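# Two robots swap cartons through a service window

## Task

Robot r1 begins in the delivery room and r2 in the mail room. The connecting door is locked, but the service window between the rooms is open. Exchange the two cartons: the sealed carton now on the delivery room's table must end up where the mailer carton was (the mail room's shelf area), and the mailer carton now on the mail room's shelf must end up in the delivery room on its table. Each carton must rest there by itself, not held or propped by a robot. At the end both grippers must have released and both robots must have backed away. Neither robot may fall over or be left leaning.

## Robot and tools

The robots: r1 and r2 are identical Hello Robot Stretch 3 units. Each has a two-wheeled base (0.33 m long, 0.34 m wide, small omni caster at the rear), a lift that slides up a mast, and a telescoping arm pointing out of the robot's RIGHT side. The arm cannot reach forward, so to shift the gripper forward or back you drive the base. Turning in place pivots about a point 0.05 m behind the front edge. With the arm in and the wrist folded, a turn sweeps a 0.28 m radius; an unfolded level wrist reaches beyond that. The robots never wait for each other, and equal commands can give travel differing by up to 2.5 cm per metre.

Frames: the base frame sits on the floor midway between the drive wheels, x forward, y left, z up. hand_pose is reported in it, located where closed fingertips meet; with wrist joints at zero its x points up, y back along the arm toward the mast, z toward the robot's rear. The odometry frame is the base frame at the start. Each robot reports in its own frames, so only images, lidar_m, wrist_depth_mm and head_depth_mm reveal where the two stand relative to one another.

Tool execute_actions: argument "actions" is a list holding exactly one action or nothing (empty list just returns states and images). The action is an object keyed by "r1" and/or "r2". Under each robot you may give "base", "joints", "contact_limits". "base" holds exactly one of: {"translate_m": d}, a straight drive of d metres counted from where the base last reported itself, forward positive, -1 to 1; or {"rotate_rad": d}, a turn in place of d radians, counter-clockwise (left) positive, -3.2 to 3.2. There is no sideways motion. "joints" holds absolute targets by name: lift_m 0 to 1.1 (arm height); arm_m 0 to 0.52 (extension); wrist_yaw_rad -1.345 to 4.42 (0 along the arm, positive swings toward the front, 3.0 folds over the base); wrist_pitch_rad -1.57 to 0.451 (0 level, negative tips fingertips down); wrist_roll_rad -2.911 to 2.911 (0 fingers side by side); gripper_m -0.089 to 0.179 (larger is wider; true fingertip gap is 0.007 to 0.025 m below the value, zero under 0.007); head_pan_rad -3.953 to 1.73 (0 ahead, positive left, -1.57 looks along the arm); head_tilt_rad -1.53 to 0.419 (negative looks down). "contact_limits" only accepts arm_m: a motor_effort percentage (1 to 100) at which the arm halts with contact_stop; lower is gentler, too low stops immediately. All motions in one action start together; none runs over 15 s. Anything omitted may keep pushing toward its previous target. An unknown key or out-of-range number rejects the whole call. Optional "cameras": list of r1_head_camera, r1_nav_camera, r1_wrist_camera, r2_head_camera, r2_nav_camera, r2_wrist_camera or "all"; null or absent means all, [] means none. If a result reports a stop, later motion calls in the same reply are skipped.

Tool wait: "seconds" from 0 to 10; commands nothing new and returns state and images. Tool zoom_image: "camera" plus "region" [x0, y0, x1, y1] in pixels from the top-left, at most 504 by 504, on that camera's latest full image. Tool finished_scene: "scene" is the current scene's number; it ends the scene permanently and reports success, so call it only once the cartons sit stably.

Results: base_status and joint_status tell how each commanded motion ended: done (for the base, wheels turned fully even if slipping), off_target (resting short, possibly still pushing), contact_stop, time_out, torque_fault. After the last three the old target is dropped. on_its_own covers uncommanded parts; "held at" is a held target, not a position. lift and arm stop and go slack when they press firmly on something; a slack lift can sink under load or keep pressing. Base, wrist and head have no such stop. A wrist servo pushed hard for seconds turns off for 10 s. motor_effort gives each motor's percent with the action's peak in brackets; readings carry offsets and noise, and an effort outside its rest range suggests load or contact. Positive wheel effort pushes forward. base_odometry counts wheel rotation (slip included); heading is -3.142 to 3.142, left positive. turned_by_wheels and turned_by_imu give turning since the last result. base_tilt in degrees (forward, right positive) has a fixed bias up to about 4 degrees. lidar_m: 12 ranges in metres for 30-degree sectors, first straight ahead then counter-clockwise (4th left, 7th behind, 10th right), "-" for none, plane 0.17 m high, 0.15 to 12 m, blind to clear objects and its own robot but sees the other. wrist_depth_mm (45 to 1000) and head_depth_mm (280 to 4000, sideways picture) are 7x7 grids of median depth read from the top left.

Gripping: command gripper_m below the object's width to grasp; to let go, open at least 0.02 beyond where contact began. Neither the reading nor done proves a grasp; look at images. Overly hard squeezing triggers a stall guard and the load may slip.

Avoid: robots pressing on each other (a hard press ends the run; once bases touch, even millimetres more is hard). Fold or unfold the wrist only with lift_m 0.32 to 0.95, wrist_pitch_rad -0.4, roll near 0; once folded, lift may go down to 0.25. With yaw below -0.4 keep pitch at -0.5 or lower. Pushing into rigid things with the gripper above about 0.45 m, repeating a push after contact_stop, driving while holding or hooking something fixed, or snagging furniture (worst reversing) can tip a robot; back out in small steps, free the gripper, and lower lift to about 0.2 if it stays tilted. Do not drop, slam or shove the cartons. Full base speed (0.30 m/s, 1.9 rad/s) needs lift below 0.30, arm below 0.03 and yaw above 2.54; otherwise 0.10 m/s and 0.63 rad/s. Loose objects may occasionally be nudged by outside pushes.

Each tool is called after "Call:" as name([rows], argument=value, ...), one row to a line, values as JSON.

## Session

Call:
execute_actions(actions=[])

Scene clock: 0.00 s.
r1.base_odometry: x=+0.000 y=+0.000 heading=+0.000 (m, m, rad; r1's odometry frame)
r1.turned_by_wheels: +0.000 (rad since the last result)
r1.turned_by_imu: +0.000 (rad since the last result)
r1.base_tilt: forward=-1.7 right=-0.3 (deg)
r1.lidar_m: 1.38 0.99 0.92 0.96 1.27 1.22 1.26 1.68 3.35 2.13 1.08 3.54
r1.head_depth_mm: 1665 2386 3287 3322 3197 3014 2369 / 1625 2348 2818 2655 2492 2313 2157 / 1625 2166 2208 2082 1984 1743 1817 / 1591 1864 1795 - - 1438 1531 / 1534 1577 1533 - - 1339 1309 / 1389 1362 1344 - - 1383 1146 / 1223 1186 1149 1118 1088 1064 1038
r1.base_status: not commanded
r1.joint_positions: lift_m=+0.553 arm_m=+0.001 wrist_yaw_rad=+2.928 wrist_pitch_rad=-0.341 wrist_roll_rad=-0.017 gripper_m=+0.037 head_pan_rad=-0.008 head_tilt_rad=+0.009
r1.joint_status: not commanded
r1.motor_effort: left_wheel=+1 right_wheel=+0 lift_m=+32 arm_m=+0 wrist_yaw_rad=+0 wrist_pitch_rad=+8 wrist_roll_rad=+0 gripper_m=-1 head_pan_rad=+0 head_tilt_rad=+1 (%)
r1.hand_pose: x=+0.0283 y=+0.0821 z=+0.5831 quat_wxyz=(+0.194, +0.699, +0.047, +0.686) (m; r1's base frame)
r1.wrist_depth_mm: - - - 914 843 790 773 / - - - 975 895 864 821 / - - - - - 921 838 / - - - - - - 925 / - - - - - - 960 / 876 836 831 869 848 856 877 / 746 763 738 757 741 741 734
r2.base_odometry: x=+0.000 y=+0.000 heading=+0.000 (m, m, rad; r2's odometry frame)
r2.turned_by_wheels: +0.000 (rad since the last result)
r2.turned_by_imu: +0.000 (rad since the last result)
r2.base_tilt: forward=-1.4 right=+0.3 (deg)
r2.lidar_m: 1.31 1.78 2.42 2.51 3.21 3.08 3.19 2.46 2.34 1.82 1.33 1.27
r2.head_depth_mm: 1010 1024 - - - 1144 1213 / 1237 1085 - - - 1233 1285 / 1329 1137 1371 1378 1375 1343 1371 / 1448 1442 1439 1451 1453 1452 1459 / 1534 1543 1550 1557 1554 1560 1557 / 1668 1658 1681 1666 1687 1682 1690 / 1791 1788 1809 1816 1830 1825 1832
r2.base_status: not commanded
r2.joint_positions: lift_m=+0.562 arm_m=+0.002 wrist_yaw_rad=+3.123 wrist_pitch_rad=-0.399 wrist_roll_rad=+0.008 gripper_m=+0.037 head_pan_rad=-0.011 head_tilt_rad=-0.011
r2.joint_status: not commanded
r2.motor_effort: left_wheel=+1 right_wheel=+1 lift_m=+31 arm_m=+0 wrist_yaw_rad=+1 wrist_pitch_rad=+7 wrist_roll_rad=+0 gripper_m=+0 head_pan_rad=+2 head_tilt_rad=+1 (%)
r2.hand_pose: x=-0.0171 y=+0.0797 z=+0.5787 quat_wxyz=(+0.147, +0.697, +0.134, +0.689) (m; r2's base frame)
r2.wrist_depth_mm: - - - - - - - / - - - - - - - / - - - - - - - / - - - - - - - / - - - - - - - / 904 894 913 874 - 875 853 / 787 754 751 756 746 749 748
pictures: r1_head_camera (sideways: a quarter turn clockwise sets it upright), r1_nav_camera (sideways: a quarter turn counterclockwise sets it upright), r1_wrist_camera, r2_head_camera (sideways: a quarter turn clockwise sets it upright), r2_nav_camera (sideways: a quarter turn counterclockwise sets it upright), r2_wrist_camera
Images, in order (width x height): r1_head_camera 896x504, r1_nav_camera 672x504, r1_wrist_camera 644x364, r2_head_camera 896x504, r2_nav_camera 672x504, r2_wrist_camera 644x364.

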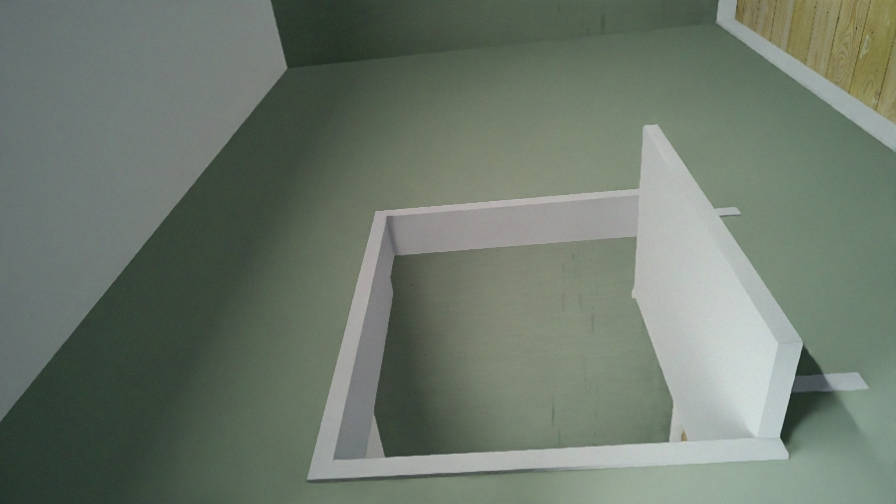

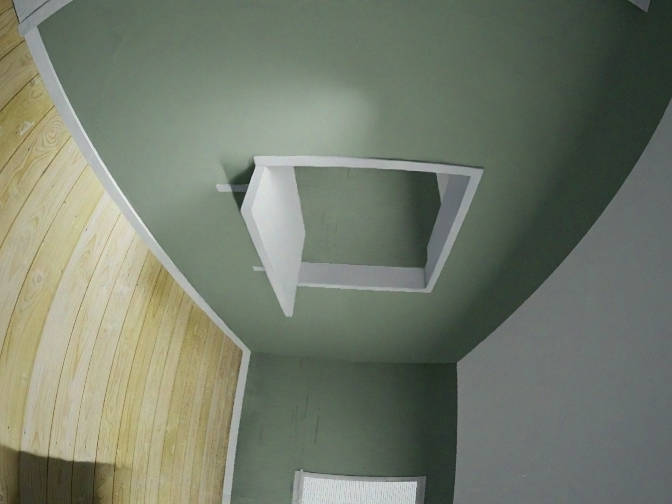

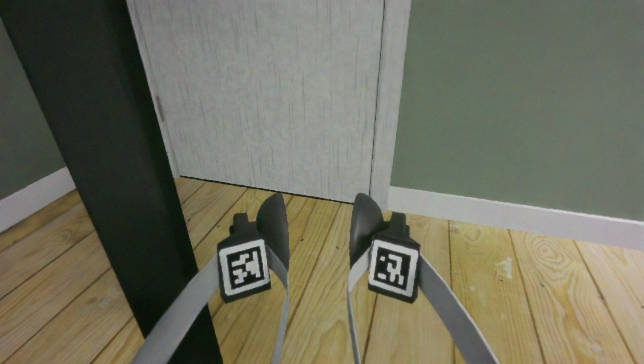

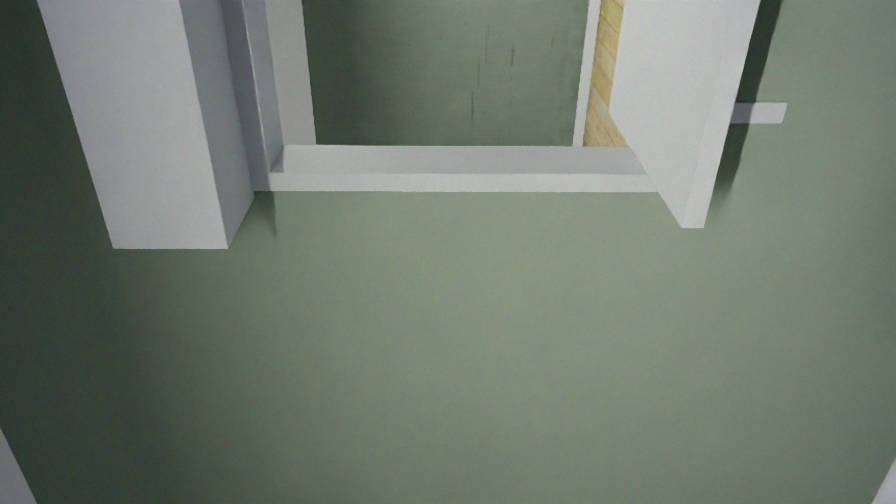

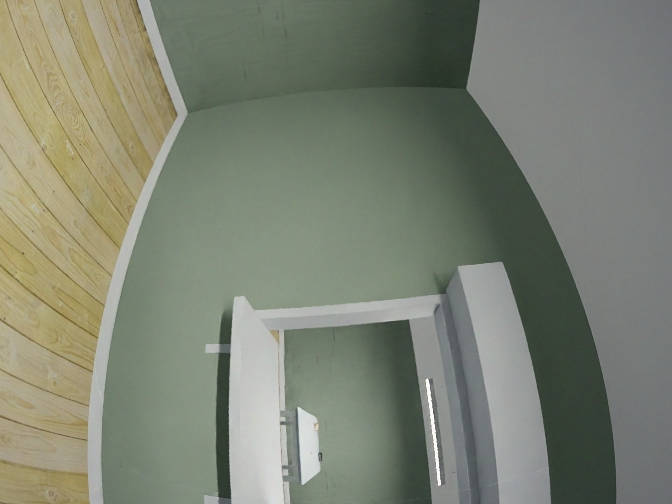

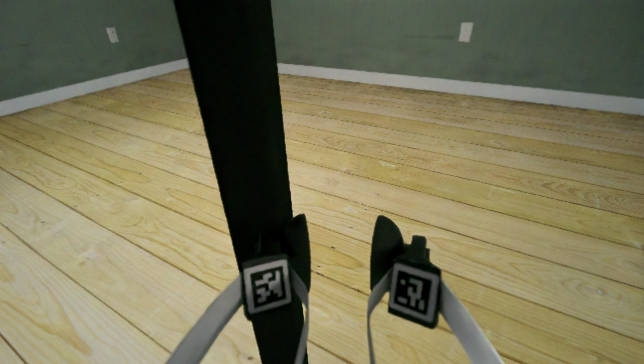

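Call:
execute_actions([
  {"r1":{"joints":{"head_pan_rad":-1.3,"head_tilt_rad":-0.5}},"r2":{"joints":{"head_pan_rad":-2.2,"head_tilt_rad":-0.4}}},
], cameras=["r1_nav_camera","r2_nav_camera","r1_head_camera"])

Call:
execute_actions([
  {"r1":{"joints":{"head_pan_rad":-2.6}},"r2":{"joints":{"head_pan_rad":-3.7}}},
], cameras=["r1_nav_camera","r2_nav_camera"])

Scene clock: 7.63 s.
r1.base_odometry: x=+0.000 y=+0.000 heading=+0.000 (m, m, rad; r1's odometry frame)
r1.turned_by_wheels: +0.000 (rad since the last result)
r1.turned_by_imu: +0.000 (rad since the last result)
r1.base_tilt: forward=-1.7 right=-0.3 (deg)
r1.lidar_m: 1.38 0.99 0.92 0.96 1.27 1.21 1.25 1.68 3.34 2.13 1.08 3.53
r1.head_depth_mm: 3098 3329 2055 2762 2049 1587 1282 / 3328 3515 2161 2505 2091 1605 1309 / 3589 - - 1379 2118 1631 1325 / - - - 1311 1923 1542 1336 / 3716 - - 1465 2118 1680 1358 / 3449 3628 3810 1680 2073 1705 1374 / 3217 3327 3502 3369 2312 1739 1383
r1.base_status: not commanded
r1.joint_positions: lift_m=+0.553 arm_m=+0.001 wrist_yaw_rad=+2.928 wrist_pitch_rad=-0.341 wrist_roll_rad=-0.017 gripper_m=+0.037 head_pan_rad=-1.293 head_tilt_rad=-0.493
r1.joint_status: all done
r1.motor_effort: left_wheel=+0(1) right_wheel=+0(1) lift_m=+33(33) arm_m=+0(0) wrist_yaw_rad=+0(0) wrist_pitch_rad=+8(8) wrist_roll_rad=+0(0) gripper_m=+1(1) head_pan_rad=-2(31) head_tilt_rad=-4(32) (%)
r1.hand_pose: x=+0.0283 y=+0.0821 z=+0.5831 quat_wxyz=(+0.194, +0.699, +0.047, +0.686) (m; r1's base frame)
r1.wrist_depth_mm: - - 993 920 841 822 773 / - - - - 904 863 834 / - - - - - 916 882 / - - - - - - 915 / - - - - - - 963 / 874 843 820 856 852 886 853 / 738 733 759 743 748 742 731
r2.base_odometry: x=+0.000 y=+0.000 heading=+0.000 (m, m, rad; r2's odometry frame)
r2.turned_by_wheels: +0.000 (rad since the last result)
r2.turned_by_imu: +0.000 (rad since the last result)
r2.base_tilt: forward=-1.3 right=+0.4 (deg)
r2.lidar_m: 1.31 1.77 2.42 2.50 3.21 3.06 3.18 2.47 2.33 1.82 1.33 1.27
r2.head_depth_mm: 2063 2216 2394 2566 2294 1763 1421 / 2048 2201 2374 2552 2303 1751 1423 / 2018 2169 2308 2519 2276 1765 1417 / 2021 2149 2309 2521 2311 1764 1422 / 2014 2149 2312 2487 2319 1754 1430 / 1993 2129 2310 2494 2343 1778 1431 / 1988 2143 2279 2462 2352 1775 1436
r2.base_status: not commanded
r2.joint_positions: lift_m=+0.562 arm_m=+0.002 wrist_yaw_rad=+3.123 wrist_pitch_rad=-0.399 wrist_roll_rad=+0.008 gripper_m=+0.037 head_pan_rad=-2.193 head_tilt_rad=-0.395
r2.joint_status: all done
r2.motor_effort: left_wheel=+0(0) right_wheel=+1(0) lift_m=+31(31) arm_m=+1(0) wrist_yaw_rad=+1(1) wrist_pitch_rad=+7(7) wrist_roll_rad=+0(0) gripper_m=+0(0) head_pan_rad=-4(61) head_tilt_rad=-3(24) (%)
r2.hand_pose: x=-0.0171 y=+0.0797 z=+0.5787 quat_wxyz=(+0.147, +0.697, +0.134, +0.689) (m; r2's base frame)
r2.wrist_depth_mm: - - - - - - - / - - - - - - - / - - - - - - - / - - - - - - - / - - - - - - - / 941 915 905 885 - 865 851 / 789 768 745 749 735 750 729
pictures: r1_head_camera (sideways: a quarter turn clockwise sets it upright), r1_nav_camera (sideways: a quarter turn counterclockwise sets it upright), r2_nav_camera (sideways: a quarter turn counterclockwise sets it upright)
Images, in order (width x height): r1_head_camera 896x504, r1_nav_camera 672x504, r2_nav_camera 672x504.

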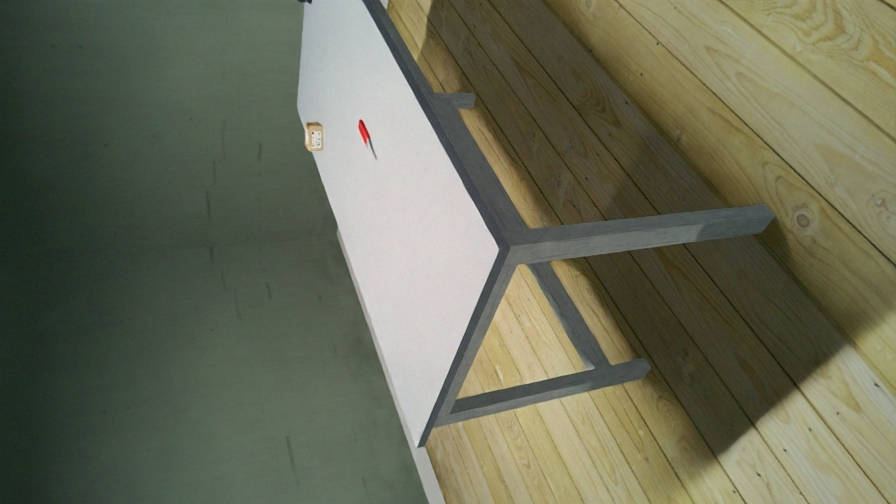

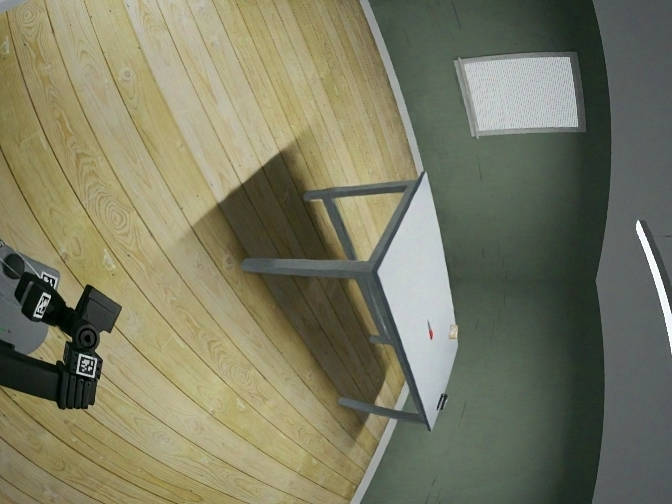

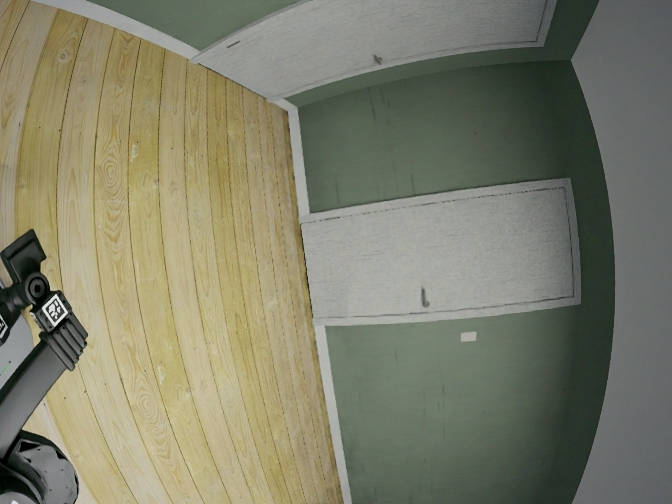

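Scene clock: 8.90 s.
r1.base_odometry: x=+0.000 y=+0.000 heading=+0.000 (m, m, rad; r1's odometry frame)
r1.turned_by_wheels: +0.000 (rad since the last result)
r1.turned_by_imu: +0.000 (rad since the last result)
r1.base_tilt: forward=-1.7 right=-0.3 (deg)
r1.lidar_m: 1.38 0.99 0.92 0.96 1.27 1.22 1.25 1.69 3.36 2.13 1.08 3.54
r1.head_depth_mm: 1371 1474 1589 1704 1822 1583 1282 / 1563 1681 1808 2009 2014 1604 1306 / 1795 1968 2159 2380 2130 1635 1328 / 2097 2333 2615 2803 2166 1644 1336 / 2565 2922 3315 3240 2212 1688 1362 / 2885 3108 3251 3323 2268 1720 1374 / 2782 2907 3128 3158 2290 1729 1395
r1.base_status: not commanded
r1.joint_positions: lift_m=+0.553 arm_m=+0.001 wrist_yaw_rad=+2.928 wrist_pitch_rad=-0.341 wrist_roll_rad=-0.017 gripper_m=+0.037 head_pan_rad=-2.593 head_tilt_rad=-0.494
r1.joint_status: all done
r1.motor_effort: left_wheel=+1(1) right_wheel=-1(0) lift_m=+32(33) arm_m=+0(0) wrist_yaw_rad=+0(0) wrist_pitch_rad=+8(8) wrist_roll_rad=+0(0) gripper_m=+0(0) head_pan_rad=-2(29) head_tilt_rad=-3(4) (%)
r1.hand_pose: x=+0.0283 y=+0.0821 z=+0.5831 quat_wxyz=(+0.194, +0.699, +0.047, +0.686) (m; r1's base frame)
r1.wrist_depth_mm: - - 980 902 867 824 759 / - - - 956 934 854 814 / - - - - - 912 899 / - - - - - - 962 / - - - - - - 966 / 860 817 808 868 850 860 856 / 754 742 753 744 746 752 754
r2.base_odometry: x=+0.000 y=+0.000 heading=+0.000 (m, m, rad; r2's odometry frame)
r2.turned_by_wheels: +0.000 (rad since the last result)
r2.turned_by_imu: +0.000 (rad since the last result)
r2.base_tilt: forward=-1.4 right=+0.4 (deg)
r2.lidar_m: 1.31 1.77 2.42 2.50 3.21 3.07 3.18 2.47 2.34 1.81 1.33 1.27
r2.head_depth_mm: 2658 2849 3046 3166 2306 1746 1415 / 2649 2823 3054 3164 2296 1736 1414 / 2659 2823 2975 3150 2295 1759 1420 / 2655 2835 3018 3215 2310 1759 1425 / 2642 2820 2986 3188 2313 1773 1427 / 2668 2838 3053 3194 2348 1777 1429 / 2676 2864 3049 3218 2357 1782 1431
r2.base_status: not commanded
r2.joint_positions: lift_m=+0.562 arm_m=+0.002 wrist_yaw_rad=+3.123 wrist_pitch_rad=-0.399 wrist_roll_rad=+0.008 gripper_m=+0.037 head_pan_rad=-3.693 head_tilt_rad=-0.395
r2.joint_status: all done
r2.motor_effort: left_wheel=+0(0) right_wheel=+1(1) lift_m=+31(31) arm_m=+1(0) wrist_yaw_rad=+0(1) wrist_pitch_rad=+7(7) wrist_roll_rad=+0(0) gripper_m=-1(0) head_pan_rad=-5(61) head_tilt_rad=-2(3) (%)
r2.hand_pose: x=-0.0171 y=+0.0797 z=+0.5787 quat_wxyz=(+0.147, +0.697, +0.134, +0.689) (m; r2's base frame)
r2.wrist_depth_mm: - - - - - - - / - - - - - - - / - - - - - - - / - - - - - - - / - - - - - - - / 945 902 908 912 - 874 861 / 785 760 750 763 755 750 739
pictures: r1_nav_camera (sideways: a quarter turn counterclockwise sets it upright), r2_nav_camera (sideways: a quarter turn counterclockwise sets it upright)
Images, in order (width x height): r1_nav_camera 672x504, r2_nav_camera 672x504.

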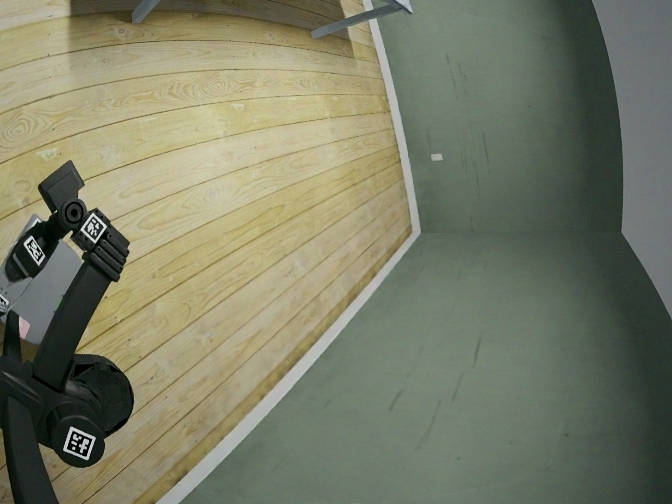

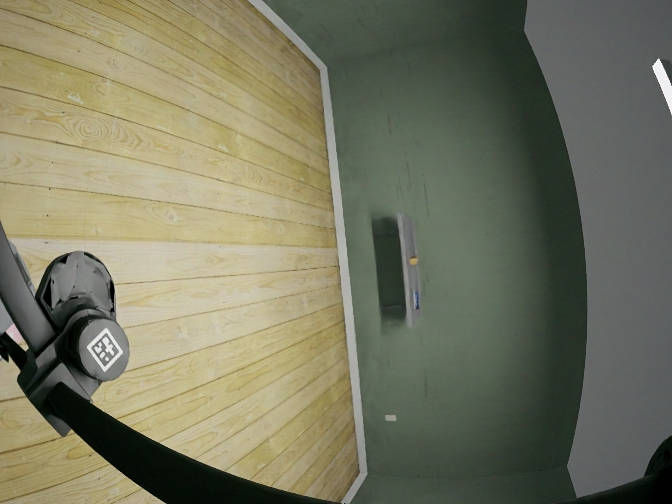

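Call:
execute_actions([
  {"r1":{"base":{"rotate_rad":-0.45},"joints":{"lift_m":0.26,"head_pan_rad":-1.0}},"r2":{"base":{"rotate_rad":2.58},"joints":{"lift_m":0.26,"head_pan_rad":0}}},
], cameras=[])

Call:
execute_actions([
  {"r1":{"base":{"translate_m":1.0}},"r2":{"base":{"translate_m":1.0}}},
], cameras=[])

Call:
execute_actions([
  {"r1":{"base":{"translate_m":0.8}},"r2":{"base":{"translate_m":1.0}}},
], cameras=[])

Call:
execute_actions([
  {"r1":{"base":{"rotate_rad":-1.57},"joints":{"head_pan_rad":-0.3}},"r2":{"joints":{"head_tilt_rad":-0.5}}},
], cameras=["r1_head_camera","r2_head_camera"])

Scene clock: 32.10 s.
r1.base_odometry: x=+0.000 y=+0.000 heading=-0.450 (m, m, rad; r1's odometry frame)
r1.turned_by_wheels: -0.450 (rad since the last result)
r1.turned_by_imu: -0.452 (rad since the last result)
r1.base_tilt: forward=-1.7 right=-0.3 (deg)
r1.lidar_m: 3.08 1.28 0.98 0.92 0.98 1.24 1.21 1.28 1.83 3.33 1.10 1.08
r1.head_depth_mm: 2862 3051 3191 2561 2047 1584 1287 / 3036 3243 2182 2996 2066 1605 1300 / 3252 3477 2275 2607 2113 1627 1315 / 3549 3715 2344 1498 2178 1652 1326 / 3790 - - 1356 1283 1539 1351 / 3884 - - 1394 2084 1718 1372 / 3548 3739 3807 1546 2171 1714 1392
r1.base_status: done
r1.joint_positions: lift_m=+0.260 arm_m=+0.001 wrist_yaw_rad=+2.928 wrist_pitch_rad=-0.341 wrist_roll_rad=-0.017 gripper_m=+0.037 head_pan_rad=-1.007 head_tilt_rad=-0.494
r1.joint_status: all done
r1.motor_effort: left_wheel=+3(9) right_wheel=-3(7) lift_m=+22(26) arm_m=+0(0) wrist_yaw_rad=+0(1) wrist_pitch_rad=+9(9) wrist_roll_rad=+0(0) gripper_m=+0(0) head_pan_rad=+3(30) head_tilt_rad=-3(3) (%)
r1.hand_pose: x=+0.0283 y=+0.0820 z=+0.2906 quat_wxyz=(+0.194, +0.699, +0.047, +0.686) (m; r1's base frame)
r1.wrist_depth_mm: - 822 845 892 941 - - / - 898 905 998 - - - / 901 999 956 - - - - / 786 - 759 747 765 746 721 / 613 - 637 608 604 601 610 / 505 495 - 514 490 504 501 / 449 - - 434 432 429 429
r2.base_odometry: x=+0.000 y=+0.000 heading=+2.580 (m, m, rad; r2's odometry frame)
r2.turned_by_wheels: +2.580 (rad since the last result)
r2.turned_by_imu: +2.550 (rad since the last result)
r2.base_tilt: forward=-1.3 right=+0.6 (deg)
r2.lidar_m: 3.09 3.16 2.48 2.34 1.88 1.34 1.27 1.30 1.73 2.43 2.49 3.26
r2.head_depth_mm: 2617 2848 3057 3154 2314 1750 1423 / 2661 2844 3061 3202 2308 1761 1418 / 2653 2832 2987 3152 2299 1753 1423 / 2646 2813 2980 3175 2325 1768 1428 / 2655 2823 2962 3227 2330 1764 1428 / 2634 2830 3031 3213 2350 1763 1432 / 2640 2818 3068 3243 2348 1785 1428
r2.base_status: done
r2.joint_positions: lift_m=+0.260 arm_m=+0.002 wrist_yaw_rad=+3.123 wrist_pitch_rad=-0.401 wrist_roll_rad=+0.008 gripper_m=+0.037 head_pan_rad=-0.007 head_tilt_rad=-0.396
r2.joint_status: all done
r2.motor_effort: left_wheel=-2(9) right_wheel=+2(8) lift_m=+23(28) arm_m=+0(0) wrist_yaw_rad=-1(0) wrist_pitch_rad=+8(8) wrist_roll_rad=+0(0) gripper_m=+0(0) head_pan_rad=+5(61) head_tilt_rad=-2(3) (%)
r2.hand_pose: x=-0.0171 y=+0.0795 z=+0.2769 quat_wxyz=(+0.148, +0.697, +0.134, +0.689) (m; r2's base frame)
r2.wrist_depth_mm: - - - - - - - / - - - - - - - / - - - - - - 993 / 800 792 774 769 752 742 710 / 638 622 606 607 618 587 571 / 519 522 - - - 483 484 / 447 - - - 410 422 406
pictures: none
No camera images: the call's "cameras" was empty. Leave "cameras" out to get every camera's image.

Scene clock: 37.13 s.
r1.base_odometry: x=+0.901 y=-0.435 heading=-0.450 (m, m, rad; r1's odometry frame)
r1.turned_by_wheels: +0.000 (rad since the last result)
r1.turned_by_imu: +0.005 (rad since the last result)
r1.base_tilt: forward=-1.8 right=-0.3 (deg)
r1.lidar_m: 2.55 1.20 0.92 0.89 0.95 1.35 2.21 2.33 0.78 0.77 0.89 2.62
r1.head_depth_mm: 2899 3100 3365 1211 906 1539 1289 / 3096 3325 3648 1299 982 1439 1279 / 3295 3507 - 3054 1032 1529 1282 / 3479 3670 - 3102 2151 1652 1337 / 3119 3284 3412 3211 2240 1682 1350 / 2786 2910 3051 3113 2243 1692 1378 / 2553 2602 2752 2852 2287 1736 1377
r1.base_status: done
r1.joint_positions: lift_m=+0.260 arm_m=+0.001 wrist_yaw_rad=+2.928 wrist_pitch_rad=-0.341 wrist_roll_rad=-0.017 gripper_m=+0.037 head_pan_rad=-1.007 head_tilt_rad=-0.494
r1.joint_status: not commanded
r1.motor_effort: left_wheel=+2(13) right_wheel=-2(5) lift_m=+22(22) arm_m=+0(0) wrist_yaw_rad=+0(0) wrist_pitch_rad=+9(9) wrist_roll_rad=+0(0) gripper_m=+0(1) head_pan_rad=+3(2) head_tilt_rad=-3(3) (%)
r1.hand_pose: x=+0.0283 y=+0.0820 z=+0.2906 quat_wxyz=(+0.194, +0.699, +0.047, +0.686) (m; r1's base frame)
r1.wrist_depth_mm: - 799 817 859 895 942 953 / - 869 891 920 973 - - / 865 901 899 961 - - - / 769 - 768 772 754 729 738 / 607 - 633 603 601 592 594 / 510 490 - 508 487 510 507 / 451 - - 429 429 436 430
r2.base_odometry: x=-0.846 y=+0.533 heading=+2.580 (m, m, rad; r2's odometry frame)
r2.turned_by_wheels: +0.000 (rad since the last result)
r2.turned_by_imu: -0.002 (rad since the last result)
r2.base_tilt: forward=-1.3 right=+0.3 (deg)
r2.lidar_m: 2.06 2.11 2.53 2.41 2.45 2.40 2.28 2.33 2.51 2.38 2.43 2.17
r2.head_depth_mm: 1763 1885 2023 2183 2302 1756 1418 / 1762 1882 1995 2171 2293 1756 1426 / 1755 1872 1996 2166 2293 1754 1423 / 1754 1884 1995 2203 2295 1756 1425 / 1756 1881 2017 2200 2287 1766 1430 / 1757 1874 2007 2187 2289 1774 1428 / 1759 1884 2011 2193 2309 1785 1434
r2.base_status: done
r2.joint_positions: lift_m=+0.260 arm_m=+0.002 wrist_yaw_rad=+3.123 wrist_pitch_rad=-0.401 wrist_roll_rad=+0.008 gripper_m=+0.037 head_pan_rad=-0.007 head_tilt_rad=-0.396
r2.joint_status: not commanded
r2.motor_effort: left_wheel=-1(8) right_wheel=+1(7) lift_m=+23(23) arm_m=+0(0) wrist_yaw_rad=+1(1) wrist_pitch_rad=+8(8) wrist_roll_rad=+0(0) gripper_m=+0(0) head_pan_rad=+4(5) head_tilt_rad=-2(2) (%)
r2.hand_pose: x=-0.0171 y=+0.0795 z=+0.2768 quat_wxyz=(+0.148, +0.697, +0.134, +0.689) (m; r2's base frame)
r2.wrist_depth_mm: - - - - - - - / - - - - - - - / - - - - 991 - 983 / 821 799 799 769 741 737 715 / 622 630 611 601 624 582 584 / 519 528 - - - 488 477 / 454 - - - 418 415 415
pictures: none
No camera images: the call's "cameras" was empty. Leave "cameras" out to get every camera's image.

Scene clock: 42.17 s.
r1.base_odometry: x=+1.621 y=-0.783 heading=-0.450 (m, m, rad; r1's odometry frame)
r1.turned_by_wheels: +0.000 (rad since the last result)
r1.turned_by_imu: +0.004 (rad since the last result)
r1.base_tilt: forward=-1.7 right=-0.3 (deg)
r1.lidar_m: 1.76 1.14 0.87 0.84 0.89 1.29 2.99 1.23 0.85 1.46 2.36 1.80
r1.head_depth_mm: 2938 3158 3407 2872 2029 1574 1290 / 3084 3306 3522 2974 2086 1595 1303 / 2769 2962 3160 3017 2102 1625 1320 / 2405 2575 2668 2756 2182 1660 1338 / 2139 2256 2359 2481 2203 1671 1353 / 1952 2012 2077 2190 2167 1692 1370 / 1758 1824 1877 1969 2034 1736 1391
r1.base_status: done
r1.joint_positions: lift_m=+0.260 arm_m=+0.001 wrist_yaw_rad=+2.928 wrist_pitch_rad=-0.341 wrist_roll_rad=-0.017 gripper_m=+0.037 head_pan_rad=-1.007 head_tilt_rad=-0.494
r1.joint_status: not commanded
r1.motor_effort: left_wheel=+2(13) right_wheel=-1(6) lift_m=+23(23) arm_m=+0(0) wrist_yaw_rad=+0(0) wrist_pitch_rad=+9(9) wrist_roll_rad=+0(0) gripper_m=+1(1) head_pan_rad=+2(3) head_tilt_rad=-3(3) (%)
r1.hand_pose: x=+0.0283 y=+0.0820 z=+0.2906 quat_wxyz=(+0.194, +0.699, +0.047, +0.686) (m; r1's base frame)
r1.wrist_depth_mm: - 753 775 793 844 868 895 / - 818 830 861 885 942 - / 822 868 895 902 937 - - / 762 - 757 751 742 755 751 / 623 - 631 605 602 597 599 / 503 499 - 496 485 494 495 / 448 - - 437 430 437 433
r2.base_odometry: x=-1.693 y=+1.065 heading=+2.580 (m, m, rad; r2's odometry frame)
r2.turned_by_wheels: +0.000 (rad since the last result)
r2.turned_by_imu: -0.002 (rad since the last result)
r2.base_tilt: forward=-1.4 right=+0.6 (deg)
r2.lidar_m: 1.05 1.08 1.41 2.46 2.52 3.30 3.28 3.39 2.45 2.32 1.57 1.11
r2.head_depth_mm: 872 935 1007 1086 952 752 1385 / 872 933 1004 1084 940 753 1385 / 873 934 1003 1082 955 756 1382 / 873 934 1002 1079 964 757 1393 / 871 932 1004 1084 927 759 1387 / 872 935 1002 1088 971 762 1389 / 871 932 1000 1085 972 764 1398
r2.base_status: done
r2.joint_positions: lift_m=+0.260 arm_m=+0.002 wrist_yaw_rad=+3.123 wrist_pitch_rad=-0.401 wrist_roll_rad=+0.008 gripper_m=+0.037 head_pan_rad=-0.007 head_tilt_rad=-0.396
r2.joint_status: not commanded
r2.motor_effort: left_wheel=-1(8) right_wheel=+1(5) lift_m=+23(23) arm_m=+0(0) wrist_yaw_rad=+1(1) wrist_pitch_rad=+8(8) wrist_roll_rad=+0(0) gripper_m=+0(0) head_pan_rad=+6(4) head_tilt_rad=-2(2) (%)
r2.hand_pose: x=-0.0171 y=+0.0795 z=+0.2768 quat_wxyz=(+0.148, +0.697, +0.134, +0.689) (m; r2's base frame)
r2.wrist_depth_mm: - - - - - - - / - - - - - - - / - - - - - 990 991 / 822 795 784 784 747 733 718 / 640 613 613 604 608 581 587 / 515 529 - - - 484 485 / 456 - - - 418 416 410
pictures: none
No camera images: the call's "cameras" was empty. Leave "cameras" out to get every camera's image.

Scene clock: 44.33 s.
r1.base_odometry: x=+1.621 y=-0.783 heading=-2.020 (m, m, rad; r1's odometry frame)
r1.turned_by_wheels: -1.570 (rad since the last result)
r1.turned_by_imu: -1.567 (rad since the last result)
r1.base_tilt: forward=-1.7 right=-0.3 (deg)
r1.lidar_m: 1.60 2.31 1.79 1.76 1.12 0.86 0.85 0.90 1.31 3.00 1.22 0.85
r1.head_depth_mm: 3118 3344 3487 1196 1799 1579 1287 / 3047 3273 2165 1240 975 1112 1230 / 2976 3215 2274 1282 1929 1566 1321 / 2963 3163 3300 2579 2095 1657 1327 / 2869 3110 3287 3257 2202 1669 1358 / 2824 2997 3240 3378 2244 1708 1371 / 2770 2976 3184 3294 2288 1727 1391
r1.base_status: done
r1.joint_positions: lift_m=+0.260 arm_m=+0.001 wrist_yaw_rad=+2.928 wrist_pitch_rad=-0.341 wrist_roll_rad=-0.017 gripper_m=+0.037 head_pan_rad=-0.307 head_tilt_rad=-0.494
r1.joint_status: all done
r1.motor_effort: left_wheel=+3(13) right_wheel=-3(8) lift_m=+23(23) arm_m=+0(0) wrist_yaw_rad=+0(0) wrist_pitch_rad=+9(9) wrist_roll_rad=+0(0) gripper_m=+0(0) head_pan_rad=+2(25) head_tilt_rad=-3(4) (%)
r1.hand_pose: x=+0.0283 y=+0.0820 z=+0.2906 quat_wxyz=(+0.194, +0.699, +0.047, +0.686) (m; r1's base frame)
r1.wrist_depth_mm: - - - - - - - / - - - - - - - / - - - - - - - / 755 - 782 748 743 766 761 / 622 - 631 606 611 604 596 / 499 497 - 509 491 509 496 / 446 - - 431 436 432 424
r2.base_odometry: x=-1.693 y=+1.065 heading=+2.580 (m, m, rad; r2's odometry frame)
r2.turned_by_wheels: +0.000 (rad since the last result)
r2.turned_by_imu: +0.000 (rad since the last result)
r2.base_tilt: forward=-1.2 right=+0.5 (deg)
r2.lidar_m: 1.05 1.08 1.42 2.46 2.52 3.31 3.29 3.39 2.45 2.32 1.58 1.11
r2.head_depth_mm: 867 942 1031 1093 825 1446 1321 / 865 941 1032 1095 831 1440 1323 / 867 938 1032 1088 832 1451 1326 / 867 944 1030 1087 835 1446 1329 / 862 940 1030 1092 837 1435 1332 / 866 940 1029 1092 839 1431 1332 / 865 941 1029 1096 845 1437 1348
r2.base_status: not commanded
r2.joint_positions: lift_m=+0.260 arm_m=+0.002 wrist_yaw_rad=+3.123 wrist_pitch_rad=-0.401 wrist_roll_rad=+0.008 gripper_m=+0.037 head_pan_rad=-0.007 head_tilt_rad=-0.493
r2.joint_status: all done
r2.motor_effort: left_wheel=-1(1) right_wheel=+1(2) lift_m=+23(23) arm_m=-1(0) wrist_yaw_rad=+1(0) wrist_pitch_rad=+8(8) wrist_roll_rad=+0(0) gripper_m=+0(0) head_pan_rad=+4(5) head_tilt_rad=-3(13) (%)
r2.hand_pose: x=-0.0171 y=+0.0795 z=+0.2768 quat_wxyz=(+0.148, +0.697, +0.134, +0.689) (m; r2's base frame)
r2.wrist_depth_mm: - - - - - - - / - - - - - - - / - - - - - - 963 / 824 804 773 755 752 732 725 / 629 628 615 607 617 599 592 / 511 535 - - - 495 487 / 450 - - - 408 419 407
pictures: r1_head_camera (sideways: a quarter turn clockwise sets it upright), r2_head_camera (sideways: a quarter turn clockwise sets it upright)
Images, in order (width x height): r1_head_camera 896x504, r2_head_camera 896x504.

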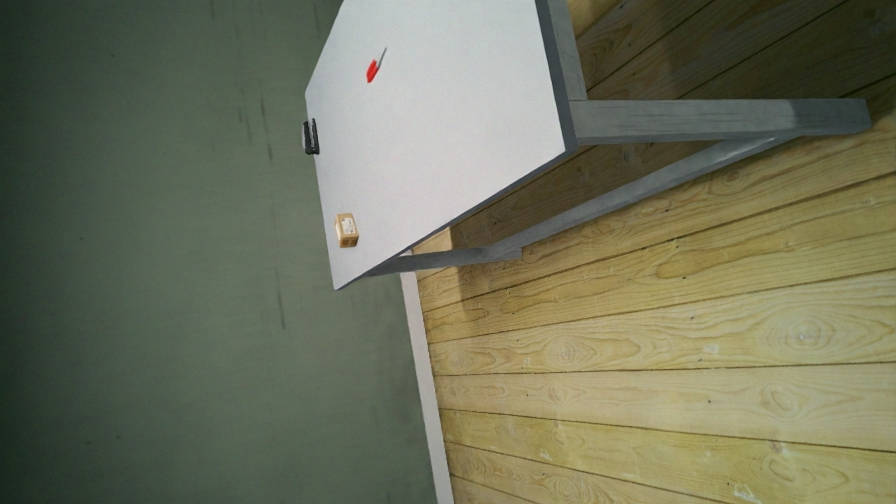

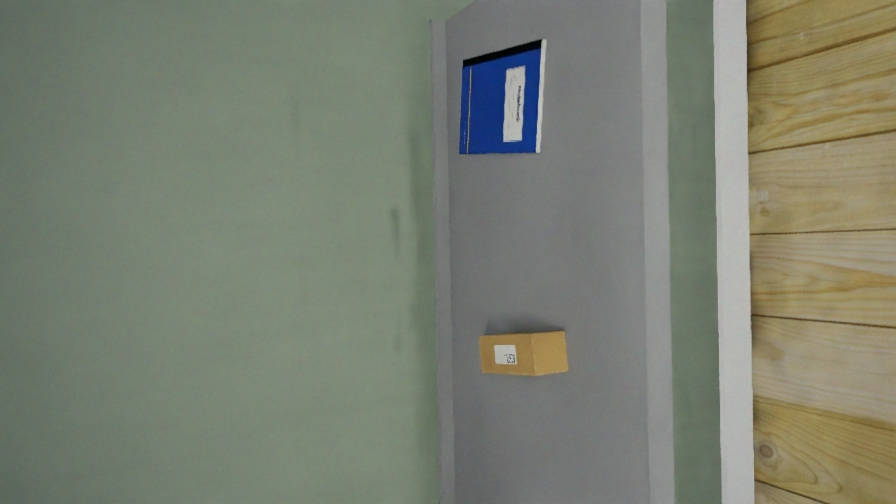

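Call:
execute_actions([
  {"r1":{"base":{"translate_m":1.0}},"r2":{"base":{"rotate_rad":1.57}}},
], cameras=[])

Call:
execute_actions([
  {"r1":{"base":{"translate_m":0.4},"joints":{"head_pan_rad":-1.57,"head_tilt_rad":-0.8}},"r2":{"base":{"translate_m":0.13},"joints":{"lift_m":0.9,"head_pan_rad":-1.57,"head_tilt_rad":-0.6}}},
], cameras=[])

Call:
execute_actions([
  {"r1":{"joints":{"lift_m":0.93,"wrist_pitch_rad":-0.4}},"r2":{"joints":{"wrist_yaw_rad":0,"gripper_m":0.15}}},
], cameras=[])

Call:
execute_actions([
  {"r1":{"joints":{"wrist_yaw_rad":0,"gripper_m":0.15}},"r2":{"joints":{"arm_m":0.15}}},
], cameras=["r1_head_camera","r2_head_camera","r1_wrist_camera","r2_wrist_camera"])

Scene clock: 60.30 s.
r1.base_odometry: x=+1.187 y=-1.684 heading=-2.020 (m, m, rad; r1's odometry frame)
r1.turned_by_wheels: +0.000 (rad since the last result)
r1.turned_by_imu: +0.004 (rad since the last result)
r1.base_tilt: forward=-1.8 right=-0.3 (deg)
r1.lidar_m: 2.47 2.19 1.70 1.67 1.79 1.88 1.84 1.96 0.37 0.37 0.39 0.57
r1.head_depth_mm: 2214 2398 2590 1200 878 1540 1238 / 2156 2318 2545 1233 1852 1540 1272 / 2153 2293 2484 2583 1957 1593 1318 / 2092 2244 2443 2617 2171 1647 1331 / 2056 2214 2374 2574 2203 1683 1347 / 2025 2172 2308 2520 2258 1702 1373 / 1978 2125 2282 2474 2321 1721 1388
r1.base_status: done
r1.joint_positions: lift_m=+0.260 arm_m=+0.001 wrist_yaw_rad=+2.928 wrist_pitch_rad=-0.341 wrist_roll_rad=-0.017 gripper_m=+0.037 head_pan_rad=-0.307 head_tilt_rad=-0.495
r1.joint_status: not commanded
r1.motor_effort: left_wheel=+2(14) right_wheel=-2(5) lift_m=+23(23) arm_m=+0(0) wrist_yaw_rad=+0(0) wrist_pitch_rad=+9(9) wrist_roll_rad=+0(0) gripper_m=+1(0) head_pan_rad=+2(3) head_tilt_rad=-3(3) (%)
r1.hand_pose: x=+0.0283 y=+0.0820 z=+0.2906 quat_wxyz=(+0.194, +0.699, +0.047, +0.686) (m; r1's base frame)
r1.wrist_depth_mm: - - - - - - - / - - - - - - - / - - - - - - - / 754 - 740 773 765 766 741 / 609 - 634 605 609 599 594 / 502 489 - 504 488 499 493 / 446 - - 433 429 436 421
r2.base_odometry: x=-1.693 y=+1.065 heading=-2.133 (m, m, rad; r2's odometry frame)
r2.turned_by_wheels: +1.570 (rad since the last result)
r2.turned_by_imu: +1.546 (rad since the last result)
r2.base_tilt: forward=-1.4 right=+0.5 (deg)
r2.lidar_m: 2.47 2.53 3.32 3.29 3.38 2.45 2.32 1.59 1.11 1.05 1.08 1.42
r2.head_depth_mm: 2106 2299 2496 2637 2008 1593 1320 / 2101 2274 2494 2633 2013 1602 1317 / 2099 2286 2484 2645 2017 1601 1328 / 2101 2276 2511 2637 2041 1596 1320 / 2094 2273 2495 2638 2028 1617 1336 / 2090 2263 2489 2629 2032 1606 1337 / 2095 2276 2482 2642 2055 1614 1338
r2.base_status: done
r2.joint_positions: lift_m=+0.260 arm_m=+0.002 wrist_yaw_rad=+3.123 wrist_pitch_rad=-0.401 wrist_roll_rad=+0.008 gripper_m=+0.037 head_pan_rad=-0.007 head_tilt_rad=-0.494
r2.joint_status: not commanded
r2.motor_effort: left_wheel=-2(10) right_wheel=+3(7) lift_m=+23(23) arm_m=+0(1) wrist_yaw_rad=+1(0) wrist_pitch_rad=+8(8) wrist_roll_rad=+0(0) gripper_m=+0(0) head_pan_rad=+4(6) head_tilt_rad=-3(3) (%)
r2.hand_pose: x=-0.0171 y=+0.0795 z=+0.2768 quat_wxyz=(+0.148, +0.697, +0.134, +0.689) (m; r2's base frame)
r2.wrist_depth_mm: - - - - - - - / - - - - - - - / - - - - - - 950 / 831 809 788 780 754 744 727 / 634 617 616 602 613 577 586 / 514 527 - - - 492 480 / 449 - - - 416 416 411
pictures: none
No camera images: the call's "cameras" was empty. Leave "cameras" out to get every camera's image.

Scene clock: 66.97 s.
r1.base_odometry: x=+1.013 y=-2.044 heading=-2.020 (m, m, rad; r1's odometry frame)
r1.turned_by_wheels: +0.000 (rad since the last result)
r1.turned_by_imu: +0.002 (rad since the last result)
r1.base_tilt: forward=-1.8 right=-0.3 (deg)
r1.lidar_m: 2.08 2.14 1.66 1.64 1.75 2.27 2.24 0.53 0.41 0.40 0.43 0.63
r1.head_depth_mm: 2567 2835 969 752 617 1245 1067 / 2587 2871 992 767 625 1266 1078 / 2617 2912 1014 780 635 1278 1085 / 2642 3011 1032 798 645 1303 1098 / 2678 2975 1056 813 656 1343 1112 / 2695 3072 1085 827 669 1364 1129 / 2694 3080 1124 842 676 1375 1138
r1.base_status: done
r1.joint_positions: lift_m=+0.260 arm_m=+0.001 wrist_yaw_rad=+2.928 wrist_pitch_rad=-0.341 wrist_roll_rad=-0.017 gripper_m=+0.037 head_pan_rad=-1.563 head_tilt_rad=-0.790
r1.joint_status: all done
r1.motor_effort: left_wheel=+2(13) right_wheel=-2(6) lift_m=+23(23) arm_m=+0(0) wrist_yaw_rad=+0(0) wrist_pitch_rad=+9(9) wrist_roll_rad=+0(0) gripper_m=+0(0) head_pan_rad=-2(30) head_tilt_rad=-6(25) (%)
r1.hand_pose: x=+0.0283 y=+0.0820 z=+0.2906 quat_wxyz=(+0.194, +0.699, +0.047, +0.686) (m; r1's base frame)
r1.wrist_depth_mm: - - - - - - - / - - - - - - - / - - - - - - - / 762 - 766 765 749 744 739 / 618 - 626 605 598 606 601 / 508 493 - 513 491 498 506 / 446 - - 430 434 433 434
r2.base_odometry: x=-1.762 y=+0.955 heading=-2.134 (m, m, rad; r2's odometry frame)
r2.turned_by_wheels: +0.000 (rad since the last result)
r2.turned_by_imu: +0.000 (rad since the last result)
r2.base_tilt: forward=-1.4 right=+0.5 (deg)
r2.lidar_m: 2.33 2.39 3.12 3.28 3.37 2.59 2.45 1.58 1.10 1.04 1.07 1.40
r2.head_depth_mm: 865 956 1069 926 807 1502 - / 867 957 1067 944 810 1458 - / 865 955 1064 947 787 1480 - / 868 961 1066 895 791 1500 - / 870 958 1068 958 798 1506 - / 867 960 1068 962 798 1498 1259 / 870 960 1069 966 801 1489 1261
r2.base_status: done
r2.joint_positions: lift_m=+0.900 arm_m=+0.002 wrist_yaw_rad=+3.123 wrist_pitch_rad=-0.401 wrist_roll_rad=+0.008 gripper_m=+0.037 head_pan_rad=-1.563 head_tilt_rad=-0.593
r2.joint_status: all done
r2.motor_effort: left_wheel=-1(11) right_wheel=+1(8) lift_m=+38(42) arm_m=+0(1) wrist_yaw_rad=+1(1) wrist_pitch_rad=+8(8) wrist_roll_rad=+0(0) gripper_m=-1(1) head_pan_rad=-5(62) head_tilt_rad=-3(13) (%)
r2.hand_pose: x=-0.0171 y=+0.0794 z=+0.9162 quat_wxyz=(+0.148, +0.697, +0.134, +0.689) (m; r2's base frame)
r2.wrist_depth_mm: - - - - - - - / - - - - - - - / - - - - - - - / - - - - - - - / - - - - - - - / - - - - - - - / - - - - - - -
pictures: none
No camera images: the call's "cameras" was empty. Leave "cameras" out to get every camera's image.

Scene clock: 73.90 s.
r1.base_odometry: x=+1.013 y=-2.044 heading=-2.020 (m, m, rad; r1's odometry frame)
r1.turned_by_wheels: +0.000 (rad since the last result)
r1.turned_by_imu: -0.001 (rad since the last result)
r1.base_tilt: forward=-1.7 right=-0.3 (deg)
r1.lidar_m: 2.08 2.15 1.66 1.64 1.75 2.28 2.24 0.53 0.41 0.40 0.43 0.63
r1.head_depth_mm: 2528 2857 969 770 - - 1069 / 2573 2896 988 765 671 - - / 2634 2929 1009 777 675 - 1091 / 2631 2956 1037 794 691 - 1098 / 2655 2976 1064 811 665 1338 1118 / 2680 3056 1091 826 666 1355 1125 / 2695 3093 1118 845 675 1375 1135
r1.base_status: not commanded
r1.joint_positions: lift_m=+0.930 arm_m=+0.001 wrist_yaw_rad=+2.928 wrist_pitch_rad=-0.415 wrist_roll_rad=-0.017 gripper_m=+0.037 head_pan_rad=-1.563 head_tilt_rad=-0.790
r1.joint_status: all done
r1.motor_effort: left_wheel=+2(2) right_wheel=-2(1) lift_m=+42(44) arm_m=+0(0) wrist_yaw_rad=+0(0) wrist_pitch_rad=+8(7) wrist_roll_rad=+0(0) gripper_m=+0(1) head_pan_rad=-2(2) head_tilt_rad=-5(5) (%)
r1.hand_pose: x=+0.0265 y=+0.0735 z=+0.9429 quat_wxyz=(+0.219, +0.697, +0.073, +0.679) (m; r1's base frame)
r1.wrist_depth_mm: - - - - - - - / - - - - - - - / - - - - - - - / - - - - - - - / - - - - - - - / - - - - - - - / - - - - - - -
r2.base_odometry: x=-1.762 y=+0.955 heading=-2.134 (m, m, rad; r2's odometry frame)
r2.turned_by_wheels: +0.000 (rad since the last result)
r2.turned_by_imu: +0.000 (rad since the last result)
r2.base_tilt: forward=-1.3 right=+0.4 (deg)
r2.lidar_m: 2.33 2.39 3.12 3.30 3.38 2.58 2.45 1.57 1.10 1.05 1.07 1.41
r2.head_depth_mm: 866 955 1067 921 806 1496 - / 864 953 1066 945 809 1434 - / 865 956 1066 949 785 - - / 866 955 1070 893 790 1479 1252 / 868 957 1067 960 794 1484 1256 / 868 959 1067 964 798 1484 1264 / 869 962 1068 969 803 1496 1266
r2.base_status: not commanded
r2.joint_positions: lift_m=+0.900 arm_m=+0.002 wrist_yaw_rad=+0.002 wrist_pitch_rad=-0.401 wrist_roll_rad=+0.008 gripper_m=+0.150 head_pan_rad=-1.563 head_tilt_rad=-0.593
r2.joint_status: all done
r2.motor_effort: left_wheel=-2(2) right_wheel=+2(1) lift_m=+38(38) arm_m=-1(0) wrist_yaw_rad=+0(2) wrist_pitch_rad=+8(8) wrist_roll_rad=+0(0) gripper_m=+0(83) head_pan_rad=-4(4) head_tilt_rad=-3(3) (%)
r2.hand_pose: x=-0.0212 y=-0.3736 z=+0.9162 quat_wxyz=(+0.691, +0.141, -0.695, -0.141) (m; r2's base frame)
r2.wrist_depth_mm: 738 724 736 718 737 739 736 / 777 808 817 795 794 786 791 / 873 845 745 679 698 657 858 / 926 548 534 527 512 509 493 / 465 452 452 453 445 445 443 / - - - - - - - / - - - - - - -
pictures: none
No camera images: the call's "cameras" was empty. Leave "cameras" out to get every camera's image.

Scene clock: 76.37 s.
r1.base_odometry: x=+1.013 y=-2.044 heading=-2.020 (m, m, rad; r1's odometry frame)
r1.turned_by_wheels: +0.000 (rad since the last result)
r1.turned_by_imu: +0.000 (rad since the last result)
r1.base_tilt: forward=-1.7 right=-0.2 (deg)
r1.lidar_m: 2.08 2.14 1.67 1.63 1.75 2.28 2.23 0.53 0.41 0.40 0.43 0.63
r1.head_depth_mm: 2581 2852 962 778 - - - / 2606 2875 988 792 - - - / 2622 2973 1013 812 - 1293 1091 / 2637 2989 1036 800 641 1304 1100 / 2663 2997 1062 810 655 1343 1108 / 2707 3042 1087 822 665 1356 1126 / 2697 3071 1123 841 679 1383 1135
r1.base_status: not commanded
r1.joint_positions: lift_m=+0.930 arm_m=+0.001 wrist_yaw_rad=+0.002 wrist_pitch_rad=-0.415 wrist_roll_rad=-0.017 gripper_m=+0.150 head_pan_rad=-1.563 head_tilt_rad=-0.790
r1.joint_status: all done
r1.motor_effort: left_wheel=+1(2) right_wheel=-2(2) lift_m=+42(42) arm_m=+0(0) wrist_yaw_rad=-2(2) wrist_pitch_rad=+8(8) wrist_roll_rad=+0(0) gripper_m=+0(79) head_pan_rad=-2(2) head_tilt_rad=-5(5) (%)
r1.hand_pose: x=-0.0211 y=-0.3708 z=+0.9429 quat_wxyz=(+0.698, +0.148, -0.685, -0.144) (m; r1's base frame)
r1.wrist_depth_mm: - - - - - - - / 896 874 858 - - - - / 660 652 648 635 645 644 640 / 520 506 501 509 509 507 507 / 420 442 421 426 417 436 418 / 360 347 362 357 358 346 358 / 309 312 311 308 315 310 310
r2.base_odometry: x=-1.762 y=+0.955 heading=-2.134 (m, m, rad; r2's odometry frame)
r2.turned_by_wheels: +0.000 (rad since the last result)
r2.turned_by_imu: +0.000 (rad since the last result)
r2.base_tilt: forward=-1.2 right=+0.5 (deg)
r2.lidar_m: 2.33 2.39 3.14 3.30 3.39 2.58 2.45 1.57 1.10 1.05 1.07 1.41
r2.head_depth_mm: 866 952 1067 1005 - 1408 1237 / 864 954 1064 1023 - 1428 1245 / 867 951 1068 1031 - 1432 1249 / 867 958 1063 917 790 1475 1255 / 867 955 1064 957 794 1485 1257 / 868 958 1067 963 798 1486 1259 / 868 960 1071 968 802 1497 1262
r2.base_status: not commanded
r2.joint_positions: lift_m=+0.900 arm_m=+0.150 wrist_yaw_rad=+0.000 wrist_pitch_rad=-0.401 wrist_roll_rad=+0.008 gripper_m=+0.150 head_pan_rad=-1.563 head_tilt_rad=-0.593
r2.joint_status: all done
r2.motor_effort: left_wheel=-1(2) right_wheel=+2(3) lift_m=+38(38) arm_m=+3(2) wrist_yaw_rad=+0(2) wrist_pitch_rad=+8(8) wrist_roll_rad=+0(0) gripper_m=+0(0) head_pan_rad=-4(5) head_tilt_rad=-3(3) (%)
r2.hand_pose: x=-0.0214 y=-0.5211 z=+0.9162 quat_wxyz=(+0.691, +0.141, -0.695, -0.142) (m; r2's base frame)
r2.wrist_depth_mm: 599 597 590 598 591 601 592 / 644 628 645 642 645 645 643 / 703 711 691 672 667 686 697 / 747 550 530 500 515 493 494 / 430 435 419 416 410 412 399 / 353 367 350 344 337 336 331 / 320 327 319 319 317 - -
pictures: r1_head_camera (sideways: a quarter turn clockwise sets it upright), r1_wrist_camera, r2_head_camera (sideways: a quarter turn clockwise sets it upright), r2_wrist_camera
Images, in order (width x height): r1_head_camera 896x504, r1_wrist_camera 644x364, r2_head_camera 896x504, r2_wrist_camera 644x364.

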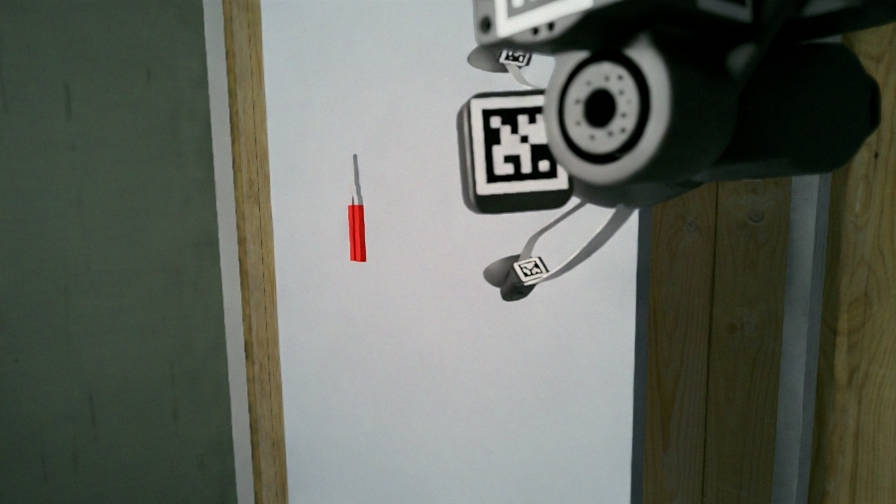

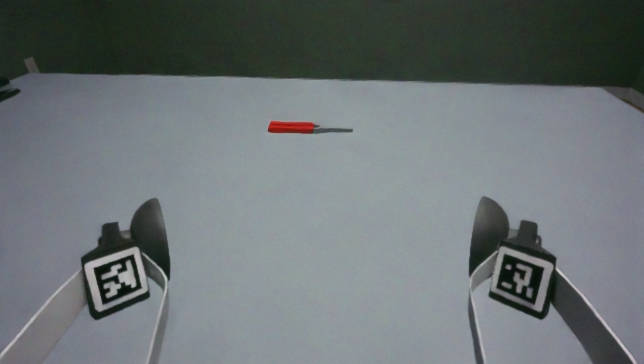

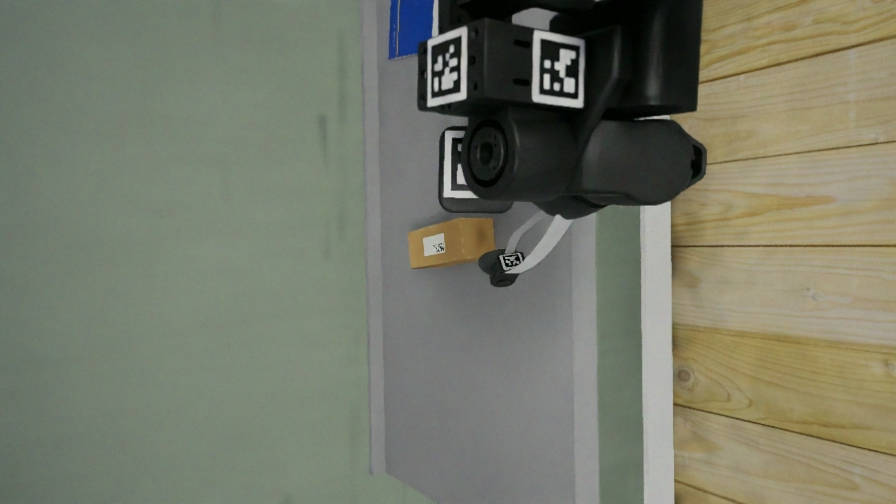

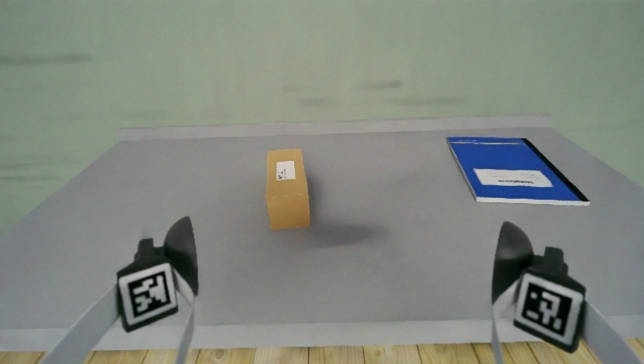

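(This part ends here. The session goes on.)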